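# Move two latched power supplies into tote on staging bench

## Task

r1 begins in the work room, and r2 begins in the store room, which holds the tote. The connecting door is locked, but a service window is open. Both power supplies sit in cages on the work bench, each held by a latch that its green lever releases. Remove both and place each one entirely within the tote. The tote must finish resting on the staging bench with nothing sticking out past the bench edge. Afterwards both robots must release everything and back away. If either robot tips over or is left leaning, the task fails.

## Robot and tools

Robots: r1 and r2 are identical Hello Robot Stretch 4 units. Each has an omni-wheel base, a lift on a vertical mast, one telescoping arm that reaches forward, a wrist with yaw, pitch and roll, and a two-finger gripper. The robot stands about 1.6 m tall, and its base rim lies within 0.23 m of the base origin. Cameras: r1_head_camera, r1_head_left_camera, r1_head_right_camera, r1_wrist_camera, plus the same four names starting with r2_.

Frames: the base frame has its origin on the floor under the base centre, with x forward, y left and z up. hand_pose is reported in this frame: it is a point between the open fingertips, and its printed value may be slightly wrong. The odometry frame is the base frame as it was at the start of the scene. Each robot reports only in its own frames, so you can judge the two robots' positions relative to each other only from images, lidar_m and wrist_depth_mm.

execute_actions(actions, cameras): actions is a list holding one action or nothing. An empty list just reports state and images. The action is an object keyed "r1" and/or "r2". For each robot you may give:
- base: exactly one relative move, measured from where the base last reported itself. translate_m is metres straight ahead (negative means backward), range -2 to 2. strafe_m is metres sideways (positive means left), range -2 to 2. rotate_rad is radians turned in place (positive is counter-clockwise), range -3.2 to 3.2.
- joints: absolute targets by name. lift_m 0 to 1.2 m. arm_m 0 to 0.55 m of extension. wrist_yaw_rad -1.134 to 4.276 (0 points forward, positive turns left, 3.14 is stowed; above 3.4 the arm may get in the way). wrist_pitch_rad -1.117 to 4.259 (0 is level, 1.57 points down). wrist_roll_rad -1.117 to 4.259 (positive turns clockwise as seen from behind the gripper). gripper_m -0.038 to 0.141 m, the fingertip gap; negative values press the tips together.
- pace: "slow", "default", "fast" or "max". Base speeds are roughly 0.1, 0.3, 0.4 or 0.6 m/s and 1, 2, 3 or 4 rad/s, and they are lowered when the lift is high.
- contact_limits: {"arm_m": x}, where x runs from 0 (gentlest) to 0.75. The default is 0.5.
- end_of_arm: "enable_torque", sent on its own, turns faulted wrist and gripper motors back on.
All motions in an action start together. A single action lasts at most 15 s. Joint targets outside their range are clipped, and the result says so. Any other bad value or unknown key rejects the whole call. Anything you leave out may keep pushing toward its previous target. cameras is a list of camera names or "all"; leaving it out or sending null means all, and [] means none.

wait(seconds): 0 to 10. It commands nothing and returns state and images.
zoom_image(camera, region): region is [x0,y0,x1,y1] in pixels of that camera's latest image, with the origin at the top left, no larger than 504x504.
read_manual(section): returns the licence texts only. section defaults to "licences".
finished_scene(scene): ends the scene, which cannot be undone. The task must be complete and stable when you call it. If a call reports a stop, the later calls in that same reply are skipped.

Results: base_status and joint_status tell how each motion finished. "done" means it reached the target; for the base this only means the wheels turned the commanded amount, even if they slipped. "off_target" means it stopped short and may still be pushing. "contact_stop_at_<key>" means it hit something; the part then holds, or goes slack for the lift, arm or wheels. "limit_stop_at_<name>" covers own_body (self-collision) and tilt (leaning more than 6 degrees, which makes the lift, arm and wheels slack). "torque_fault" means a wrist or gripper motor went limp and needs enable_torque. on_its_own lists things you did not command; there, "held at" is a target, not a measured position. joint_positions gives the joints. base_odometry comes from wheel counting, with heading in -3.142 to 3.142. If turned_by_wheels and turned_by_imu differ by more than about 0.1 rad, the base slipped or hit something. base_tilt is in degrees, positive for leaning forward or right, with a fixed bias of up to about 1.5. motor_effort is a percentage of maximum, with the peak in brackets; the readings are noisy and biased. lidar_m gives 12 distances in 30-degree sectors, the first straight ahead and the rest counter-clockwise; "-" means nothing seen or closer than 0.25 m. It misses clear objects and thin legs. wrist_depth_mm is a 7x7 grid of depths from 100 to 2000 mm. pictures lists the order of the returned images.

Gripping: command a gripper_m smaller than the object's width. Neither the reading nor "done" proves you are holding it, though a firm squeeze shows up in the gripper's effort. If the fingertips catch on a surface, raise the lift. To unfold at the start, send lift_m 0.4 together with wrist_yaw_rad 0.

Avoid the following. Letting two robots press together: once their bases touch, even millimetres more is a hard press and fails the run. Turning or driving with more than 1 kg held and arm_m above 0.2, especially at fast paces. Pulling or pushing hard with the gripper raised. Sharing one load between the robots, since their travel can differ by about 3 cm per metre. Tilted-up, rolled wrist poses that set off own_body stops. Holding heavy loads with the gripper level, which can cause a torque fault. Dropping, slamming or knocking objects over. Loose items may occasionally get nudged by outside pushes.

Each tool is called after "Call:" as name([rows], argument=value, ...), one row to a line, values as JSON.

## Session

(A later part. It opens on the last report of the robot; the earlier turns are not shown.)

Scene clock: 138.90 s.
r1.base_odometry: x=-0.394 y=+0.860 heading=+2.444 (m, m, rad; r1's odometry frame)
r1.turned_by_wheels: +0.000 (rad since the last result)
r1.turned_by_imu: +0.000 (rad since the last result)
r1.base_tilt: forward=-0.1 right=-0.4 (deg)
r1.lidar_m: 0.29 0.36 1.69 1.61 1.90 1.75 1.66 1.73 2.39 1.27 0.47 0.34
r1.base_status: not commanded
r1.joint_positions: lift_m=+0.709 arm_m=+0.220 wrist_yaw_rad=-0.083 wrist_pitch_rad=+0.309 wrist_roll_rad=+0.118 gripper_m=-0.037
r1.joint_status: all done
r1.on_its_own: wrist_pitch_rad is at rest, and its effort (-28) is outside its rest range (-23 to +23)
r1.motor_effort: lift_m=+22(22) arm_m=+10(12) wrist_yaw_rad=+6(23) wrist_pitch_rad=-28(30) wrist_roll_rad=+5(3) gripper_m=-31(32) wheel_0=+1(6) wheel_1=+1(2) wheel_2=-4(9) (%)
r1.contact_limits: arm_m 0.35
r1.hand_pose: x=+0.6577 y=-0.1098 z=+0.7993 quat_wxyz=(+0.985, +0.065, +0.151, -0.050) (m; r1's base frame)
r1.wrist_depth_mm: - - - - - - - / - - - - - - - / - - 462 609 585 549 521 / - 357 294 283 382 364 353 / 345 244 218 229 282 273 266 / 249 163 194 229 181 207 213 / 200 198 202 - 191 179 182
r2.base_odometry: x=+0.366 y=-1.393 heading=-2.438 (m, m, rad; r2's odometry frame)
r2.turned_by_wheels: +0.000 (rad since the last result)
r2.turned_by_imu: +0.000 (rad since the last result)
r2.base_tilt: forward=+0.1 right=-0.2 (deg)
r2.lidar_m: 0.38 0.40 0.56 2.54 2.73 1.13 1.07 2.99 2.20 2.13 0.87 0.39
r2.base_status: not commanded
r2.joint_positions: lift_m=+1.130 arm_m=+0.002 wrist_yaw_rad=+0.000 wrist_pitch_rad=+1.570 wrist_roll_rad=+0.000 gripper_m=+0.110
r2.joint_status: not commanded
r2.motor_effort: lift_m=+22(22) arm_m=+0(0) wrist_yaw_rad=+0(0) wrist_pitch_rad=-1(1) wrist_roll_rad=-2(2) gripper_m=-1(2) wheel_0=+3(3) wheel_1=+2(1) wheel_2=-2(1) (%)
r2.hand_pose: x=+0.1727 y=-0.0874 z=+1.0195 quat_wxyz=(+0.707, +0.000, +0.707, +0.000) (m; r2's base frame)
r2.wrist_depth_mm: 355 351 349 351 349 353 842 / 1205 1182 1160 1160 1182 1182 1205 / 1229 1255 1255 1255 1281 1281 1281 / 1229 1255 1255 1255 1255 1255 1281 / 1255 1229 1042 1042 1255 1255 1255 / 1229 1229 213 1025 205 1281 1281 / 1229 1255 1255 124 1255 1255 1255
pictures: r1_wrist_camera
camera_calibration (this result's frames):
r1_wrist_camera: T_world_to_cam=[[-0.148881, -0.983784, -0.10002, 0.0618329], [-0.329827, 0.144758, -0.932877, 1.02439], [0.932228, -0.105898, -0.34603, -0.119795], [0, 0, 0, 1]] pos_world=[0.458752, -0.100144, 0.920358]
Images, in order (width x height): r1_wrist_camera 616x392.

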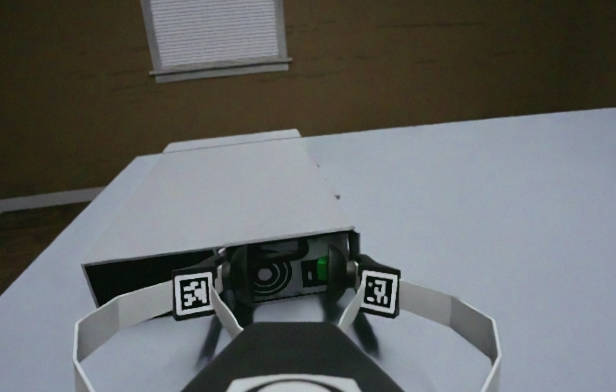

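Call:
execute_actions([
  {"r1":{"joints":{"wrist_pitch_rad":0.312,"arm_m":0.218},"pace":"slow"}},
], cameras=["r1_wrist_camera"])

Call:
zoom_image(camera="r1_wrist_camera", region=[180, 200, 420, 340])

Scene clock: 139.77 s.
r1.base_odometry: x=-0.394 y=+0.860 heading=+2.444 (m, m, rad; r1's odometry frame)
r1.turned_by_wheels: +0.000 (rad since the last result)
r1.turned_by_imu: +0.000 (rad since the last result)
r1.base_tilt: forward=+0.0 right=-0.4 (deg)
r1.lidar_m: 0.31 0.33 1.67 1.63 1.89 1.75 1.65 1.70 2.44 1.22 0.47 0.31
r1.base_status: not commanded
r1.joint_positions: lift_m=+0.709 arm_m=+0.220 wrist_yaw_rad=-0.081 wrist_pitch_rad=+0.317 wrist_roll_rad=+0.118 gripper_m=-0.037
r1.joint_status: all done
r1.motor_effort: lift_m=+22(22) arm_m=-9(9) wrist_yaw_rad=+2(5) wrist_pitch_rad=-16(22) wrist_roll_rad=+6(4) gripper_m=-30(29) wheel_0=-1(0) wheel_1=+1(1) wheel_2=-3(4) (%)
r1.hand_pose: x=+0.6565 y=-0.1094 z=+0.7971 quat_wxyz=(+0.985, +0.065, +0.155, -0.049) (m; r1's base frame)
r1.wrist_depth_mm: - - - - - - - / - - - - - - - / - - 459 544 569 535 512 / - 353 290 278 375 359 353 / 340 241 223 228 276 270 264 / 245 163 195 228 182 208 211 / 199 197 202 - 190 179 182
r2.base_odometry: x=+0.366 y=-1.393 heading=-2.438 (m, m, rad; r2's odometry frame)
r2.turned_by_wheels: +0.000 (rad since the last result)
r2.turned_by_imu: +0.000 (rad since the last result)
r2.base_tilt: forward=+0.1 right=-0.3 (deg)
r2.lidar_m: 0.38 0.41 0.54 2.56 2.72 1.12 1.08 3.01 2.22 2.13 0.86 0.37
r2.base_status: not commanded
r2.joint_positions: lift_m=+1.130 arm_m=+0.002 wrist_yaw_rad=+0.000 wrist_pitch_rad=+1.570 wrist_roll_rad=+0.000 gripper_m=+0.110
r2.joint_status: not commanded
r2.motor_effort: lift_m=+22(22) arm_m=+0(1) wrist_yaw_rad=+0(0) wrist_pitch_rad=-1(1) wrist_roll_rad=-2(3) gripper_m=-2(1) wheel_0=+3(3) wheel_1=+1(1) wheel_2=-2(2) (%)
r2.hand_pose: x=+0.1727 y=-0.0874 z=+1.0195 quat_wxyz=(+0.707, +0.000, +0.707, +0.000) (m; r2's base frame)
r2.wrist_depth_mm: 355 351 349 351 349 353 831 / 1182 1160 1182 1160 1182 1182 1182 / 1229 1255 1229 1255 1281 1281 1255 / 1255 1229 1255 1255 1281 1255 1281 / 1229 1255 1042 1042 1281 1255 1281 / 1229 1255 214 1042 205 1255 1281 / 1255 1205 1229 124 1255 1255 1281
pictures: r1_wrist_camera
camera_calibration (this result's frames):
r1_wrist_camera: T_world_to_cam=[[-0.148372, -0.983916, -0.0994685, 0.0610562], [-0.337575, 0.144931, -0.930074, 1.02473], [0.929531, -0.104419, -0.35365, -0.111425], [0, 0, 0, 1]] pos_world=[0.458554, -0.100075, 0.91974]
Images, in order (width x height): r1_wrist_camera 616x392.

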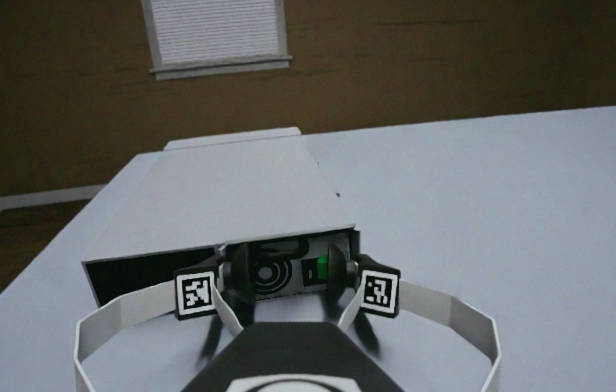

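Region (180, 200, 420, 340) of r1_wrist_camera's 616x392 image, scaled by 2.100; it fills the top 294 rows of this view, and the rest is white.

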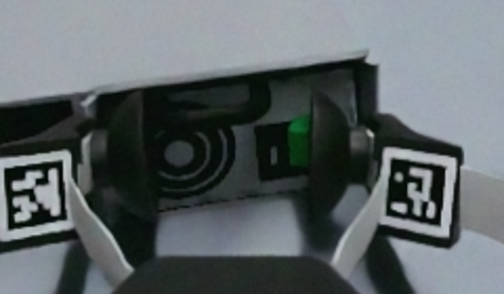

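Pull 5 mm step.

Call:
execute_actions([
  {"r1":{"joints":{"arm_m":0.212},"pace":"slow"}},
], cameras=["r1_wrist_camera"])

Call:
zoom_image(camera="r1_wrist_camera", region=[180, 200, 420, 340])

Scene clock: 140.60 s.
r1.base_odometry: x=-0.394 y=+0.860 heading=+2.445 (m, m, rad; r1's odometry frame)
r1.turned_by_wheels: +0.001 (rad since the last result)
r1.turned_by_imu: +0.001 (rad since the last result)
r1.base_tilt: forward=+0.0 right=-0.4 (deg)
r1.lidar_m: 0.31 0.34 1.65 1.61 1.88 1.69 1.66 1.73 2.42 1.20 0.47 0.33
r1.base_status: not commanded
r1.joint_positions: lift_m=+0.709 arm_m=+0.214 wrist_yaw_rad=-0.073 wrist_pitch_rad=+0.317 wrist_roll_rad=+0.120 gripper_m=-0.037
r1.joint_status: all done
r1.on_its_own: wrist_yaw_rad is at rest, and its effort (-22) is outside its rest range (-13 to +13)
r1.motor_effort: lift_m=+22(22) arm_m=-13(11) wrist_yaw_rad=-22(23) wrist_pitch_rad=-13(17) wrist_roll_rad=-2(4) gripper_m=-32(32) wheel_0=+1(1) wheel_1=+0(1) wheel_2=+5(5) (%)
r1.hand_pose: x=+0.6522 y=-0.1071 z=+0.7972 quat_wxyz=(+0.985, +0.065, +0.155, -0.045) (m; r1's base frame)
r1.wrist_depth_mm: - - - - - - - / - - - - - - - / - - 462 539 569 535 517 / - 384 290 278 377 362 349 / 1025 246 226 229 276 270 262 / 248 161 181 222 182 214 211 / 203 196 201 - 190 178 180
r2.base_odometry: x=+0.366 y=-1.393 heading=-2.438 (m, m, rad; r2's odometry frame)
r2.turned_by_wheels: +0.000 (rad since the last result)
r2.turned_by_imu: +0.000 (rad since the last result)
r2.base_tilt: forward=+0.1 right=-0.3 (deg)
r2.lidar_m: 0.37 0.41 0.56 2.59 2.71 1.14 1.09 3.00 2.21 2.13 0.87 0.39
r2.base_status: not commanded
r2.joint_positions: lift_m=+1.130 arm_m=+0.002 wrist_yaw_rad=+0.000 wrist_pitch_rad=+1.570 wrist_roll_rad=+0.000 gripper_m=+0.110
r2.joint_status: not commanded
r2.motor_effort: lift_m=+22(22) arm_m=+0(0) wrist_yaw_rad=+0(0) wrist_pitch_rad=-1(2) wrist_roll_rad=-2(2) gripper_m=-1(0) wheel_0=+3(3) wheel_1=+2(1) wheel_2=-2(2) (%)
r2.hand_pose: x=+0.1727 y=-0.0874 z=+1.0195 quat_wxyz=(+0.707, +0.000, +0.707, +0.000) (m; r2's base frame)
r2.wrist_depth_mm: 357 351 353 349 351 355 831 / 1205 1182 1182 1182 1182 1205 1182 / 1255 1229 1255 1255 1281 1281 1281 / 1255 1255 1229 1255 1229 1255 1281 / 1229 1255 1042 1060 1255 1255 1281 / 1229 1255 213 1025 206 1255 1255 / 1229 1205 1255 123 1255 1281 1255
pictures: r1_wrist_camera
camera_calibration (this result's frames):
r1_wrist_camera: T_world_to_cam=[[-0.140131, -0.984968, -0.100998, 0.0584667], [-0.338185, 0.143483, -0.930077, 1.02331], [0.930588, -0.0961768, -0.353208, -0.107274], [0, 0, 0, 1]] pos_world=[0.454089, -0.0995571, 0.919769]
Images, in order (width x height): r1_wrist_camera 616x392.

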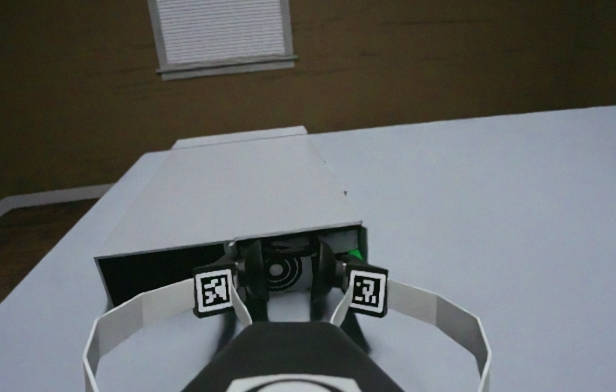

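Region (180, 200, 420, 340) of r1_wrist_camera's 616x392 image, scaled by 2.100; it fills the top 294 rows of this view, and the rest is white.

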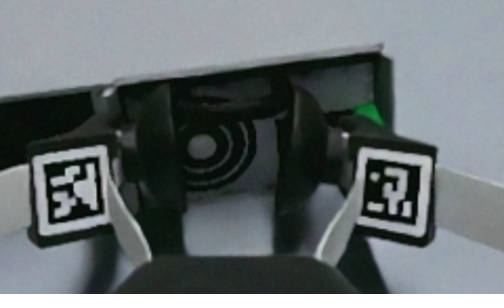

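Call:
execute_actions([
  {"r1":{"joints":{"arm_m":0.18,"gripper_m":0.058,"wrist_pitch_rad":0.3}}},
], cameras=[])

Call:
execute_actions([
  {"r1":{"base":{"strafe_m":-0.0135},"joints":{"arm_m":0.188,"wrist_yaw_rad":-0.03,"lift_m":0.708}}},
], cameras=["r1_wrist_camera"])

Scene clock: 143.80 s.
r1.base_odometry: x=-0.394 y=+0.860 heading=+2.444 (m, m, rad; r1's odometry frame)
r1.turned_by_wheels: -0.001 (rad since the last result)
r1.turned_by_imu: +0.000 (rad since the last result)
r1.base_tilt: forward=+0.0 right=-0.4 (deg)
r1.lidar_m: 0.30 0.35 1.68 1.63 1.89 1.72 1.66 1.76 2.44 1.24 0.45 0.33
r1.base_status: not commanded
r1.joint_positions: lift_m=+0.709 arm_m=+0.182 wrist_yaw_rad=-0.080 wrist_pitch_rad=+0.302 wrist_roll_rad=+0.120 gripper_m=+0.058
r1.joint_status: all done
r1.motor_effort: lift_m=+21(22) arm_m=-9(16) wrist_yaw_rad=-2(26) wrist_pitch_rad=-7(28) wrist_roll_rad=+0(1) gripper_m=-3(31) wheel_0=-2(2) wheel_1=-1(1) wheel_2=+1(6) (%)
r1.hand_pose: x=+0.6200 y=-0.1092 z=+0.8012 quat_wxyz=(+0.986, +0.065, +0.148, -0.048) (m; r1's base frame)
r1.wrist_depth_mm: - - - - - - - / - - - - - - - / - - 504 647 615 585 549 / - 404 307 297 399 384 364 / 1708 294 255 267 290 285 273 / 256 251 200 229 211 224 219 / 210 202 209 - 195 183 186
r2.base_odometry: x=+0.366 y=-1.393 heading=-2.438 (m, m, rad; r2's odometry frame)
r2.turned_by_wheels: +0.000 (rad since the last result)
r2.turned_by_imu: +0.001 (rad since the last result)
r2.base_tilt: forward=+0.2 right=-0.2 (deg)
r2.lidar_m: 0.38 0.38 0.56 2.60 2.70 1.14 1.07 3.03 2.19 2.15 0.86 0.40
r2.base_status: not commanded
r2.joint_positions: lift_m=+1.130 arm_m=+0.002 wrist_yaw_rad=+0.000 wrist_pitch_rad=+1.570 wrist_roll_rad=+0.000 gripper_m=+0.110
r2.joint_status: not commanded
r2.motor_effort: lift_m=+22(22) arm_m=-1(1) wrist_yaw_rad=+0(0) wrist_pitch_rad=-1(1) wrist_roll_rad=-3(2) gripper_m=-1(1) wheel_0=+3(3) wheel_1=+1(1) wheel_2=-2(2) (%)
r2.hand_pose: x=+0.1727 y=-0.0874 z=+1.0195 quat_wxyz=(+0.707, +0.000, +0.707, +0.000) (m; r2's base frame)
r2.wrist_depth_mm: 353 351 351 351 351 353 831 / 1205 1182 1182 1182 1160 1205 1182 / 1255 1255 1229 1255 1281 1281 1281 / 1255 1229 1255 1255 1255 1255 1281 / 1229 1255 1042 1042 1281 1281 1255 / 1229 1229 213 1025 204 1255 1281 / 1229 1229 1229 124 1229 1255 1229
pictures: none
No camera images: the call's "cameras" was empty. Leave "cameras" out to get every camera's image.

Scene clock: 144.53 s.
r1.base_odometry: x=-0.386 y=+0.871 heading=+2.444 (m, m, rad; r1's odometry frame)
r1.turned_by_wheels: +0.000 (rad since the last result)
r1.turned_by_imu: +0.000 (rad since the last result)
r1.base_tilt: forward=-0.1 right=-0.4 (deg)
r1.lidar_m: 0.30 0.32 1.69 1.64 1.87 1.72 1.65 1.74 2.37 1.24 0.45 0.33
r1.base_status: done
r1.joint_positions: lift_m=+0.708 arm_m=+0.186 wrist_yaw_rad=-0.030 wrist_pitch_rad=+0.302 wrist_roll_rad=+0.120 gripper_m=+0.058
r1.joint_status: all done
r1.motor_effort: lift_m=+17(20) arm_m=+8(4) wrist_yaw_rad=-1(1) wrist_pitch_rad=-7(6) wrist_roll_rad=+0(1) gripper_m=-3(2) wheel_0=-1(4) wheel_1=+0(9) wheel_2=+1(1) (%)
r1.hand_pose: x=+0.6300 y=-0.0957 z=+0.8006 quat_wxyz=(+0.987, +0.062, +0.149, -0.024) (m; r1's base frame)
r1.wrist_depth_mm: - - - - - - - / - - - - - - - / - - 508 591 615 574 549 / - 436 307 297 399 379 368 / 1808 294 250 257 289 279 272 / 254 249 199 228 212 223 217 / 207 202 208 - 194 183 185
r2.base_odometry: x=+0.366 y=-1.393 heading=-2.438 (m, m, rad; r2's odometry frame)
r2.turned_by_wheels: +0.000 (rad since the last result)
r2.turned_by_imu: +0.000 (rad since the last result)
r2.base_tilt: forward=+0.2 right=-0.2 (deg)
r2.lidar_m: 0.37 0.40 0.55 2.59 2.72 1.12 1.08 3.04 2.20 2.14 0.87 0.39
r2.base_status: not commanded
r2.joint_positions: lift_m=+1.130 arm_m=+0.002 wrist_yaw_rad=+0.000 wrist_pitch_rad=+1.570 wrist_roll_rad=+0.000 gripper_m=+0.110
r2.joint_status: not commanded
r2.motor_effort: lift_m=+22(22) arm_m=-1(1) wrist_yaw_rad=+0(0) wrist_pitch_rad=+0(1) wrist_roll_rad=-2(4) gripper_m=-1(0) wheel_0=+3(3) wheel_1=+2(1) wheel_2=-2(2) (%)
r2.hand_pose: x=+0.1727 y=-0.0874 z=+1.0195 quat_wxyz=(+0.707, +0.000, +0.707, +0.000) (m; r2's base frame)
r2.wrist_depth_mm: 355 351 351 351 351 351 842 / 1205 1160 1160 1182 1182 1205 1205 / 1229 1281 1255 1255 1255 1255 1255 / 1255 1255 1229 1255 1255 1255 1281 / 1229 1229 1042 1025 1255 1255 1281 / 1229 1229 214 1025 206 1255 1255 / 1255 1255 1255 123 1255 1229 1281
pictures: r1_wrist_camera
camera_calibration (this result's frames):
r1_wrist_camera: T_world_to_cam=[[-0.0967033, -0.990088, -0.101852, 0.0397515], [-0.330515, 0.128469, -0.935016, 1.01499], [0.938833, -0.0567555, -0.339662, -0.0965922], [0, 0, 0, 1]] pos_world=[0.429998, -0.0965191, 0.920273]
Images, in order (width x height): r1_wrist_camera 616x392.

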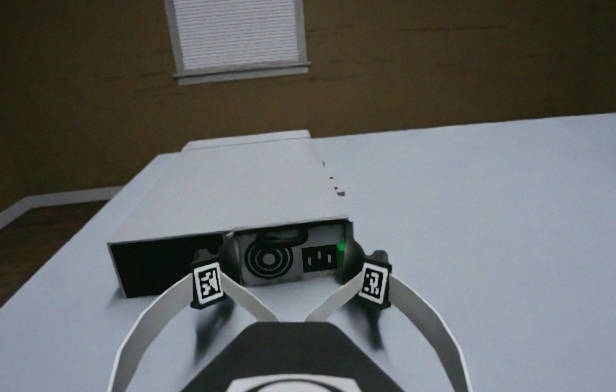

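Call:
execute_actions([
  {"r1":{"base":{"strafe_m":-0.004},"joints":{"arm_m":0.192},"pace":"slow"}},
], cameras=[])

Call:
execute_actions([
  {"r1":{"joints":{"arm_m":0.199,"gripper_m":0.042},"pace":"slow","contact_limits":{"arm_m":0.35}}},
], cameras=[])

Call:
execute_actions([
  {"r1":{"base":{"strafe_m":0.003},"joints":{"arm_m":0.207,"gripper_m":0.025},"pace":"slow","contact_limits":{"arm_m":0.35}}},
], cameras=["r1_wrist_camera"])

Call:
zoom_image(camera="r1_wrist_camera", region=[180, 200, 420, 340])

Scene clock: 145.50 s.
r1.base_odometry: x=-0.383 y=+0.874 heading=+2.444 (m, m, rad; r1's odometry frame)
r1.turned_by_wheels: +0.000 (rad since the last result)
r1.turned_by_imu: +0.000 (rad since the last result)
r1.base_tilt: forward=+0.0 right=-0.4 (deg)
r1.lidar_m: 0.30 0.33 1.71 1.64 1.90 1.71 1.64 1.76 2.41 1.24 0.46 0.33
r1.base_status: done
r1.joint_positions: lift_m=+0.708 arm_m=+0.190 wrist_yaw_rad=-0.030 wrist_pitch_rad=+0.302 wrist_roll_rad=+0.120 gripper_m=+0.058
r1.joint_status: all done
r1.motor_effort: lift_m=+17(18) arm_m=+9(9) wrist_yaw_rad=-1(1) wrist_pitch_rad=-8(7) wrist_roll_rad=+0(1) gripper_m=-4(2) wheel_0=+1(4) wheel_1=-2(4) wheel_2=+0(1) (%)
r1.hand_pose: x=+0.6340 y=-0.0957 z=+0.8006 quat_wxyz=(+0.987, +0.062, +0.149, -0.024) (m; r1's base frame)
r1.wrist_depth_mm: - - - - - - - / - - - - - - - / - - 500 591 615 580 554 / - 430 304 297 397 377 366 / 1078 283 241 252 289 282 271 / 254 248 198 229 211 223 217 / 208 201 207 - 195 182 185
r2.base_odometry: x=+0.366 y=-1.393 heading=-2.438 (m, m, rad; r2's odometry frame)
r2.turned_by_wheels: +0.000 (rad since the last result)
r2.turned_by_imu: +0.000 (rad since the last result)
r2.base_tilt: forward=+0.1 right=-0.3 (deg)
r2.lidar_m: 0.36 0.40 0.55 2.56 2.71 1.12 1.07 2.99 2.19 2.13 0.87 0.39
r2.base_status: not commanded
r2.joint_positions: lift_m=+1.130 arm_m=+0.002 wrist_yaw_rad=+0.000 wrist_pitch_rad=+1.570 wrist_roll_rad=+0.000 gripper_m=+0.110
r2.joint_status: not commanded
r2.motor_effort: lift_m=+22(22) arm_m=-1(0) wrist_yaw_rad=+0(0) wrist_pitch_rad=-1(1) wrist_roll_rad=-2(4) gripper_m=-1(2) wheel_0=+3(3) wheel_1=+2(2) wheel_2=-2(2) (%)
r2.hand_pose: x=+0.1727 y=-0.0874 z=+1.0195 quat_wxyz=(+0.707, +0.000, +0.707, +0.000) (m; r2's base frame)
r2.wrist_depth_mm: 355 353 349 349 351 351 831 / 1182 1182 1160 1182 1205 1182 1182 / 1255 1255 1255 1281 1255 1255 1281 / 1229 1281 1281 1255 1281 1255 1281 / 1255 1255 1042 1042 1255 1255 1255 / 1229 1229 213 1042 205 1255 1255 / 1229 1205 1281 124 1229 1255 1255
pictures: none
No camera images: the call's "cameras" was empty. Leave "cameras" out to get every camera's image.

Scene clock: 146.53 s.
r1.base_odometry: x=-0.383 y=+0.874 heading=+2.444 (m, m, rad; r1's odometry frame)
r1.turned_by_wheels: +0.000 (rad since the last result)
r1.turned_by_imu: +0.000 (rad since the last result)
r1.base_tilt: forward=+0.0 right=-0.4 (deg)
r1.lidar_m: 0.32 0.36 1.70 1.65 1.89 1.73 1.63 1.75 2.41 1.22 0.44 0.34
r1.base_status: not commanded
r1.joint_positions: lift_m=+0.708 arm_m=+0.197 wrist_yaw_rad=-0.033 wrist_pitch_rad=+0.303 wrist_roll_rad=+0.120 gripper_m=+0.042
r1.joint_status: all done
r1.motor_effort: lift_m=+17(17) arm_m=+10(12) wrist_yaw_rad=+8(8) wrist_pitch_rad=-11(10) wrist_roll_rad=-1(0) gripper_m=-5(5) wheel_0=+0(1) wheel_1=-2(2) wheel_2=-1(1) (%)
r1.contact_limits: arm_m 0.35
r1.hand_pose: x=+0.6404 y=-0.0965 z=+0.8003 quat_wxyz=(+0.986, +0.062, +0.150, -0.025) (m; r1's base frame)
r1.wrist_depth_mm: - - - - - - - / - - - - - - - / - - 492 627 609 569 549 / - 397 306 310 394 375 364 / 1078 268 241 246 290 278 270 / 254 244 221 228 198 222 216 / 207 201 205 - 193 182 185
r2.base_odometry: x=+0.366 y=-1.393 heading=-2.438 (m, m, rad; r2's odometry frame)
r2.turned_by_wheels: +0.000 (rad since the last result)
r2.turned_by_imu: +0.000 (rad since the last result)
r2.base_tilt: forward=+0.1 right=-0.2 (deg)
r2.lidar_m: 0.36 0.40 0.56 2.58 2.73 1.14 1.09 2.98 2.20 2.13 0.86 0.38
r2.base_status: not commanded
r2.joint_positions: lift_m=+1.130 arm_m=+0.002 wrist_yaw_rad=+0.000 wrist_pitch_rad=+1.570 wrist_roll_rad=+0.000 gripper_m=+0.110
r2.joint_status: not commanded
r2.motor_effort: lift_m=+22(22) arm_m=+0(0) wrist_yaw_rad=+0(0) wrist_pitch_rad=-1(1) wrist_roll_rad=-2(4) gripper_m=+0(1) wheel_0=+3(3) wheel_1=+2(1) wheel_2=-2(2) (%)
r2.hand_pose: x=+0.1727 y=-0.0874 z=+1.0195 quat_wxyz=(+0.707, +0.000, +0.707, +0.000) (m; r2's base frame)
r2.wrist_depth_mm: 353 351 351 349 351 353 831 / 1182 1160 1160 1182 1182 1182 1182 / 1255 1255 1255 1255 1281 1281 1255 / 1255 1255 1255 1255 1281 1281 1281 / 1229 1255 1042 1042 1255 1255 1255 / 1229 1229 214 1042 206 1255 1281 / 1229 1229 1255 124 1255 1255 1255
pictures: none
No camera images: the call's "cameras" was empty. Leave "cameras" out to get every camera's image.

Scene clock: 147.60 s.
r1.base_odometry: x=-0.385 y=+0.871 heading=+2.444 (m, m, rad; r1's odometry frame)
r1.turned_by_wheels: +0.000 (rad since the last result)
r1.turned_by_imu: +0.000 (rad since the last result)
r1.base_tilt: forward=-0.1 right=-0.4 (deg)
r1.lidar_m: 0.32 0.33 1.68 1.64 1.88 1.71 1.65 1.74 2.42 1.26 0.46 0.34
r1.base_status: done
r1.joint_positions: lift_m=+0.708 arm_m=+0.204 wrist_yaw_rad=-0.035 wrist_pitch_rad=+0.306 wrist_roll_rad=+0.120 gripper_m=+0.025
r1.joint_status: all done
r1.on_its_own: wrist_yaw_rad is at rest, and its effort (+14) is outside its rest range (-13 to +13)
r1.motor_effort: lift_m=+17(17) arm_m=+14(15) wrist_yaw_rad=+14(15) wrist_pitch_rad=-19(20) wrist_roll_rad=+1(1) gripper_m=-11(11) wheel_0=+1(8) wheel_1=+2(5) wheel_2=-5(5) (%)
r1.contact_limits: arm_m 0.35
r1.hand_pose: x=+0.6471 y=-0.0970 z=+0.7994 quat_wxyz=(+0.986, +0.062, +0.151, -0.027) (m; r1's base frame)
r1.wrist_depth_mm: - - - - - - - / - - - - - - - / - - 480 569 597 559 530 / - 392 298 290 384 370 357 / 1060 257 235 237 285 276 268 / 251 235 204 225 189 220 213 / 206 198 204 - 192 180 183
r2.base_odometry: x=+0.366 y=-1.393 heading=-2.438 (m, m, rad; r2's odometry frame)
r2.turned_by_wheels: +0.000 (rad since the last result)
r2.turned_by_imu: +0.000 (rad since the last result)
r2.base_tilt: forward=+0.2 right=-0.1 (deg)
r2.lidar_m: 0.37 0.39 0.57 2.56 2.71 1.14 1.09 3.01 2.17 2.15 0.88 0.40
r2.base_status: not commanded
r2.joint_positions: lift_m=+1.130 arm_m=+0.002 wrist_yaw_rad=+0.000 wrist_pitch_rad=+1.570 wrist_roll_rad=+0.000 gripper_m=+0.110
r2.joint_status: not commanded
r2.motor_effort: lift_m=+22(22) arm_m=+0(0) wrist_yaw_rad=+0(0) wrist_pitch_rad=-1(0) wrist_roll_rad=-4(3) gripper_m=-1(1) wheel_0=+3(3) wheel_1=+1(2) wheel_2=-2(2) (%)
r2.hand_pose: x=+0.1727 y=-0.0874 z=+1.0195 quat_wxyz=(+0.707, +0.000, +0.707, +0.000) (m; r2's base frame)
r2.wrist_depth_mm: 355 351 349 349 351 353 842 / 1182 1160 1160 1160 1182 1205 1182 / 1229 1229 1281 1255 1281 1255 1308 / 1229 1229 1255 1255 1281 1255 1281 / 1229 1229 1025 1042 1229 1229 1281 / 1255 1229 213 1042 205 1255 1281 / 1205 1205 1229 124 1255 1255 1255
pictures: r1_wrist_camera
camera_calibration (this result's frames):
r1_wrist_camera: T_world_to_cam=[[-0.102104, -0.989576, -0.101557, 0.043254], [-0.333831, 0.130256, -0.93359, 1.02091], [0.937087, -0.0614208, -0.343651, -0.109269], [0, 0, 0, 1]] pos_world=[0.447622, -0.0968873, 0.919952]
Images, in order (width x height): r1_wrist_camera 616x392.

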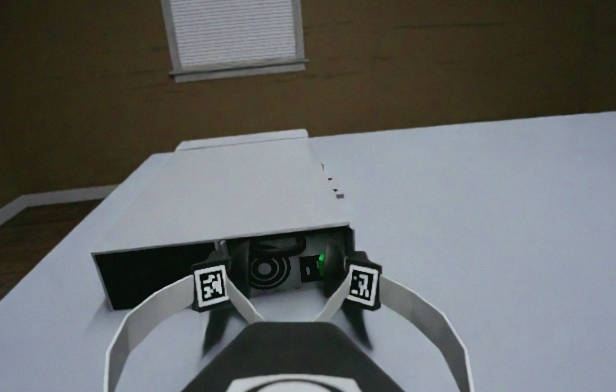

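Region (180, 200, 420, 340) of r1_wrist_camera's 616x392 image, scaled by 2.100; it fills the top 294 rows of this view, and the rest is white.

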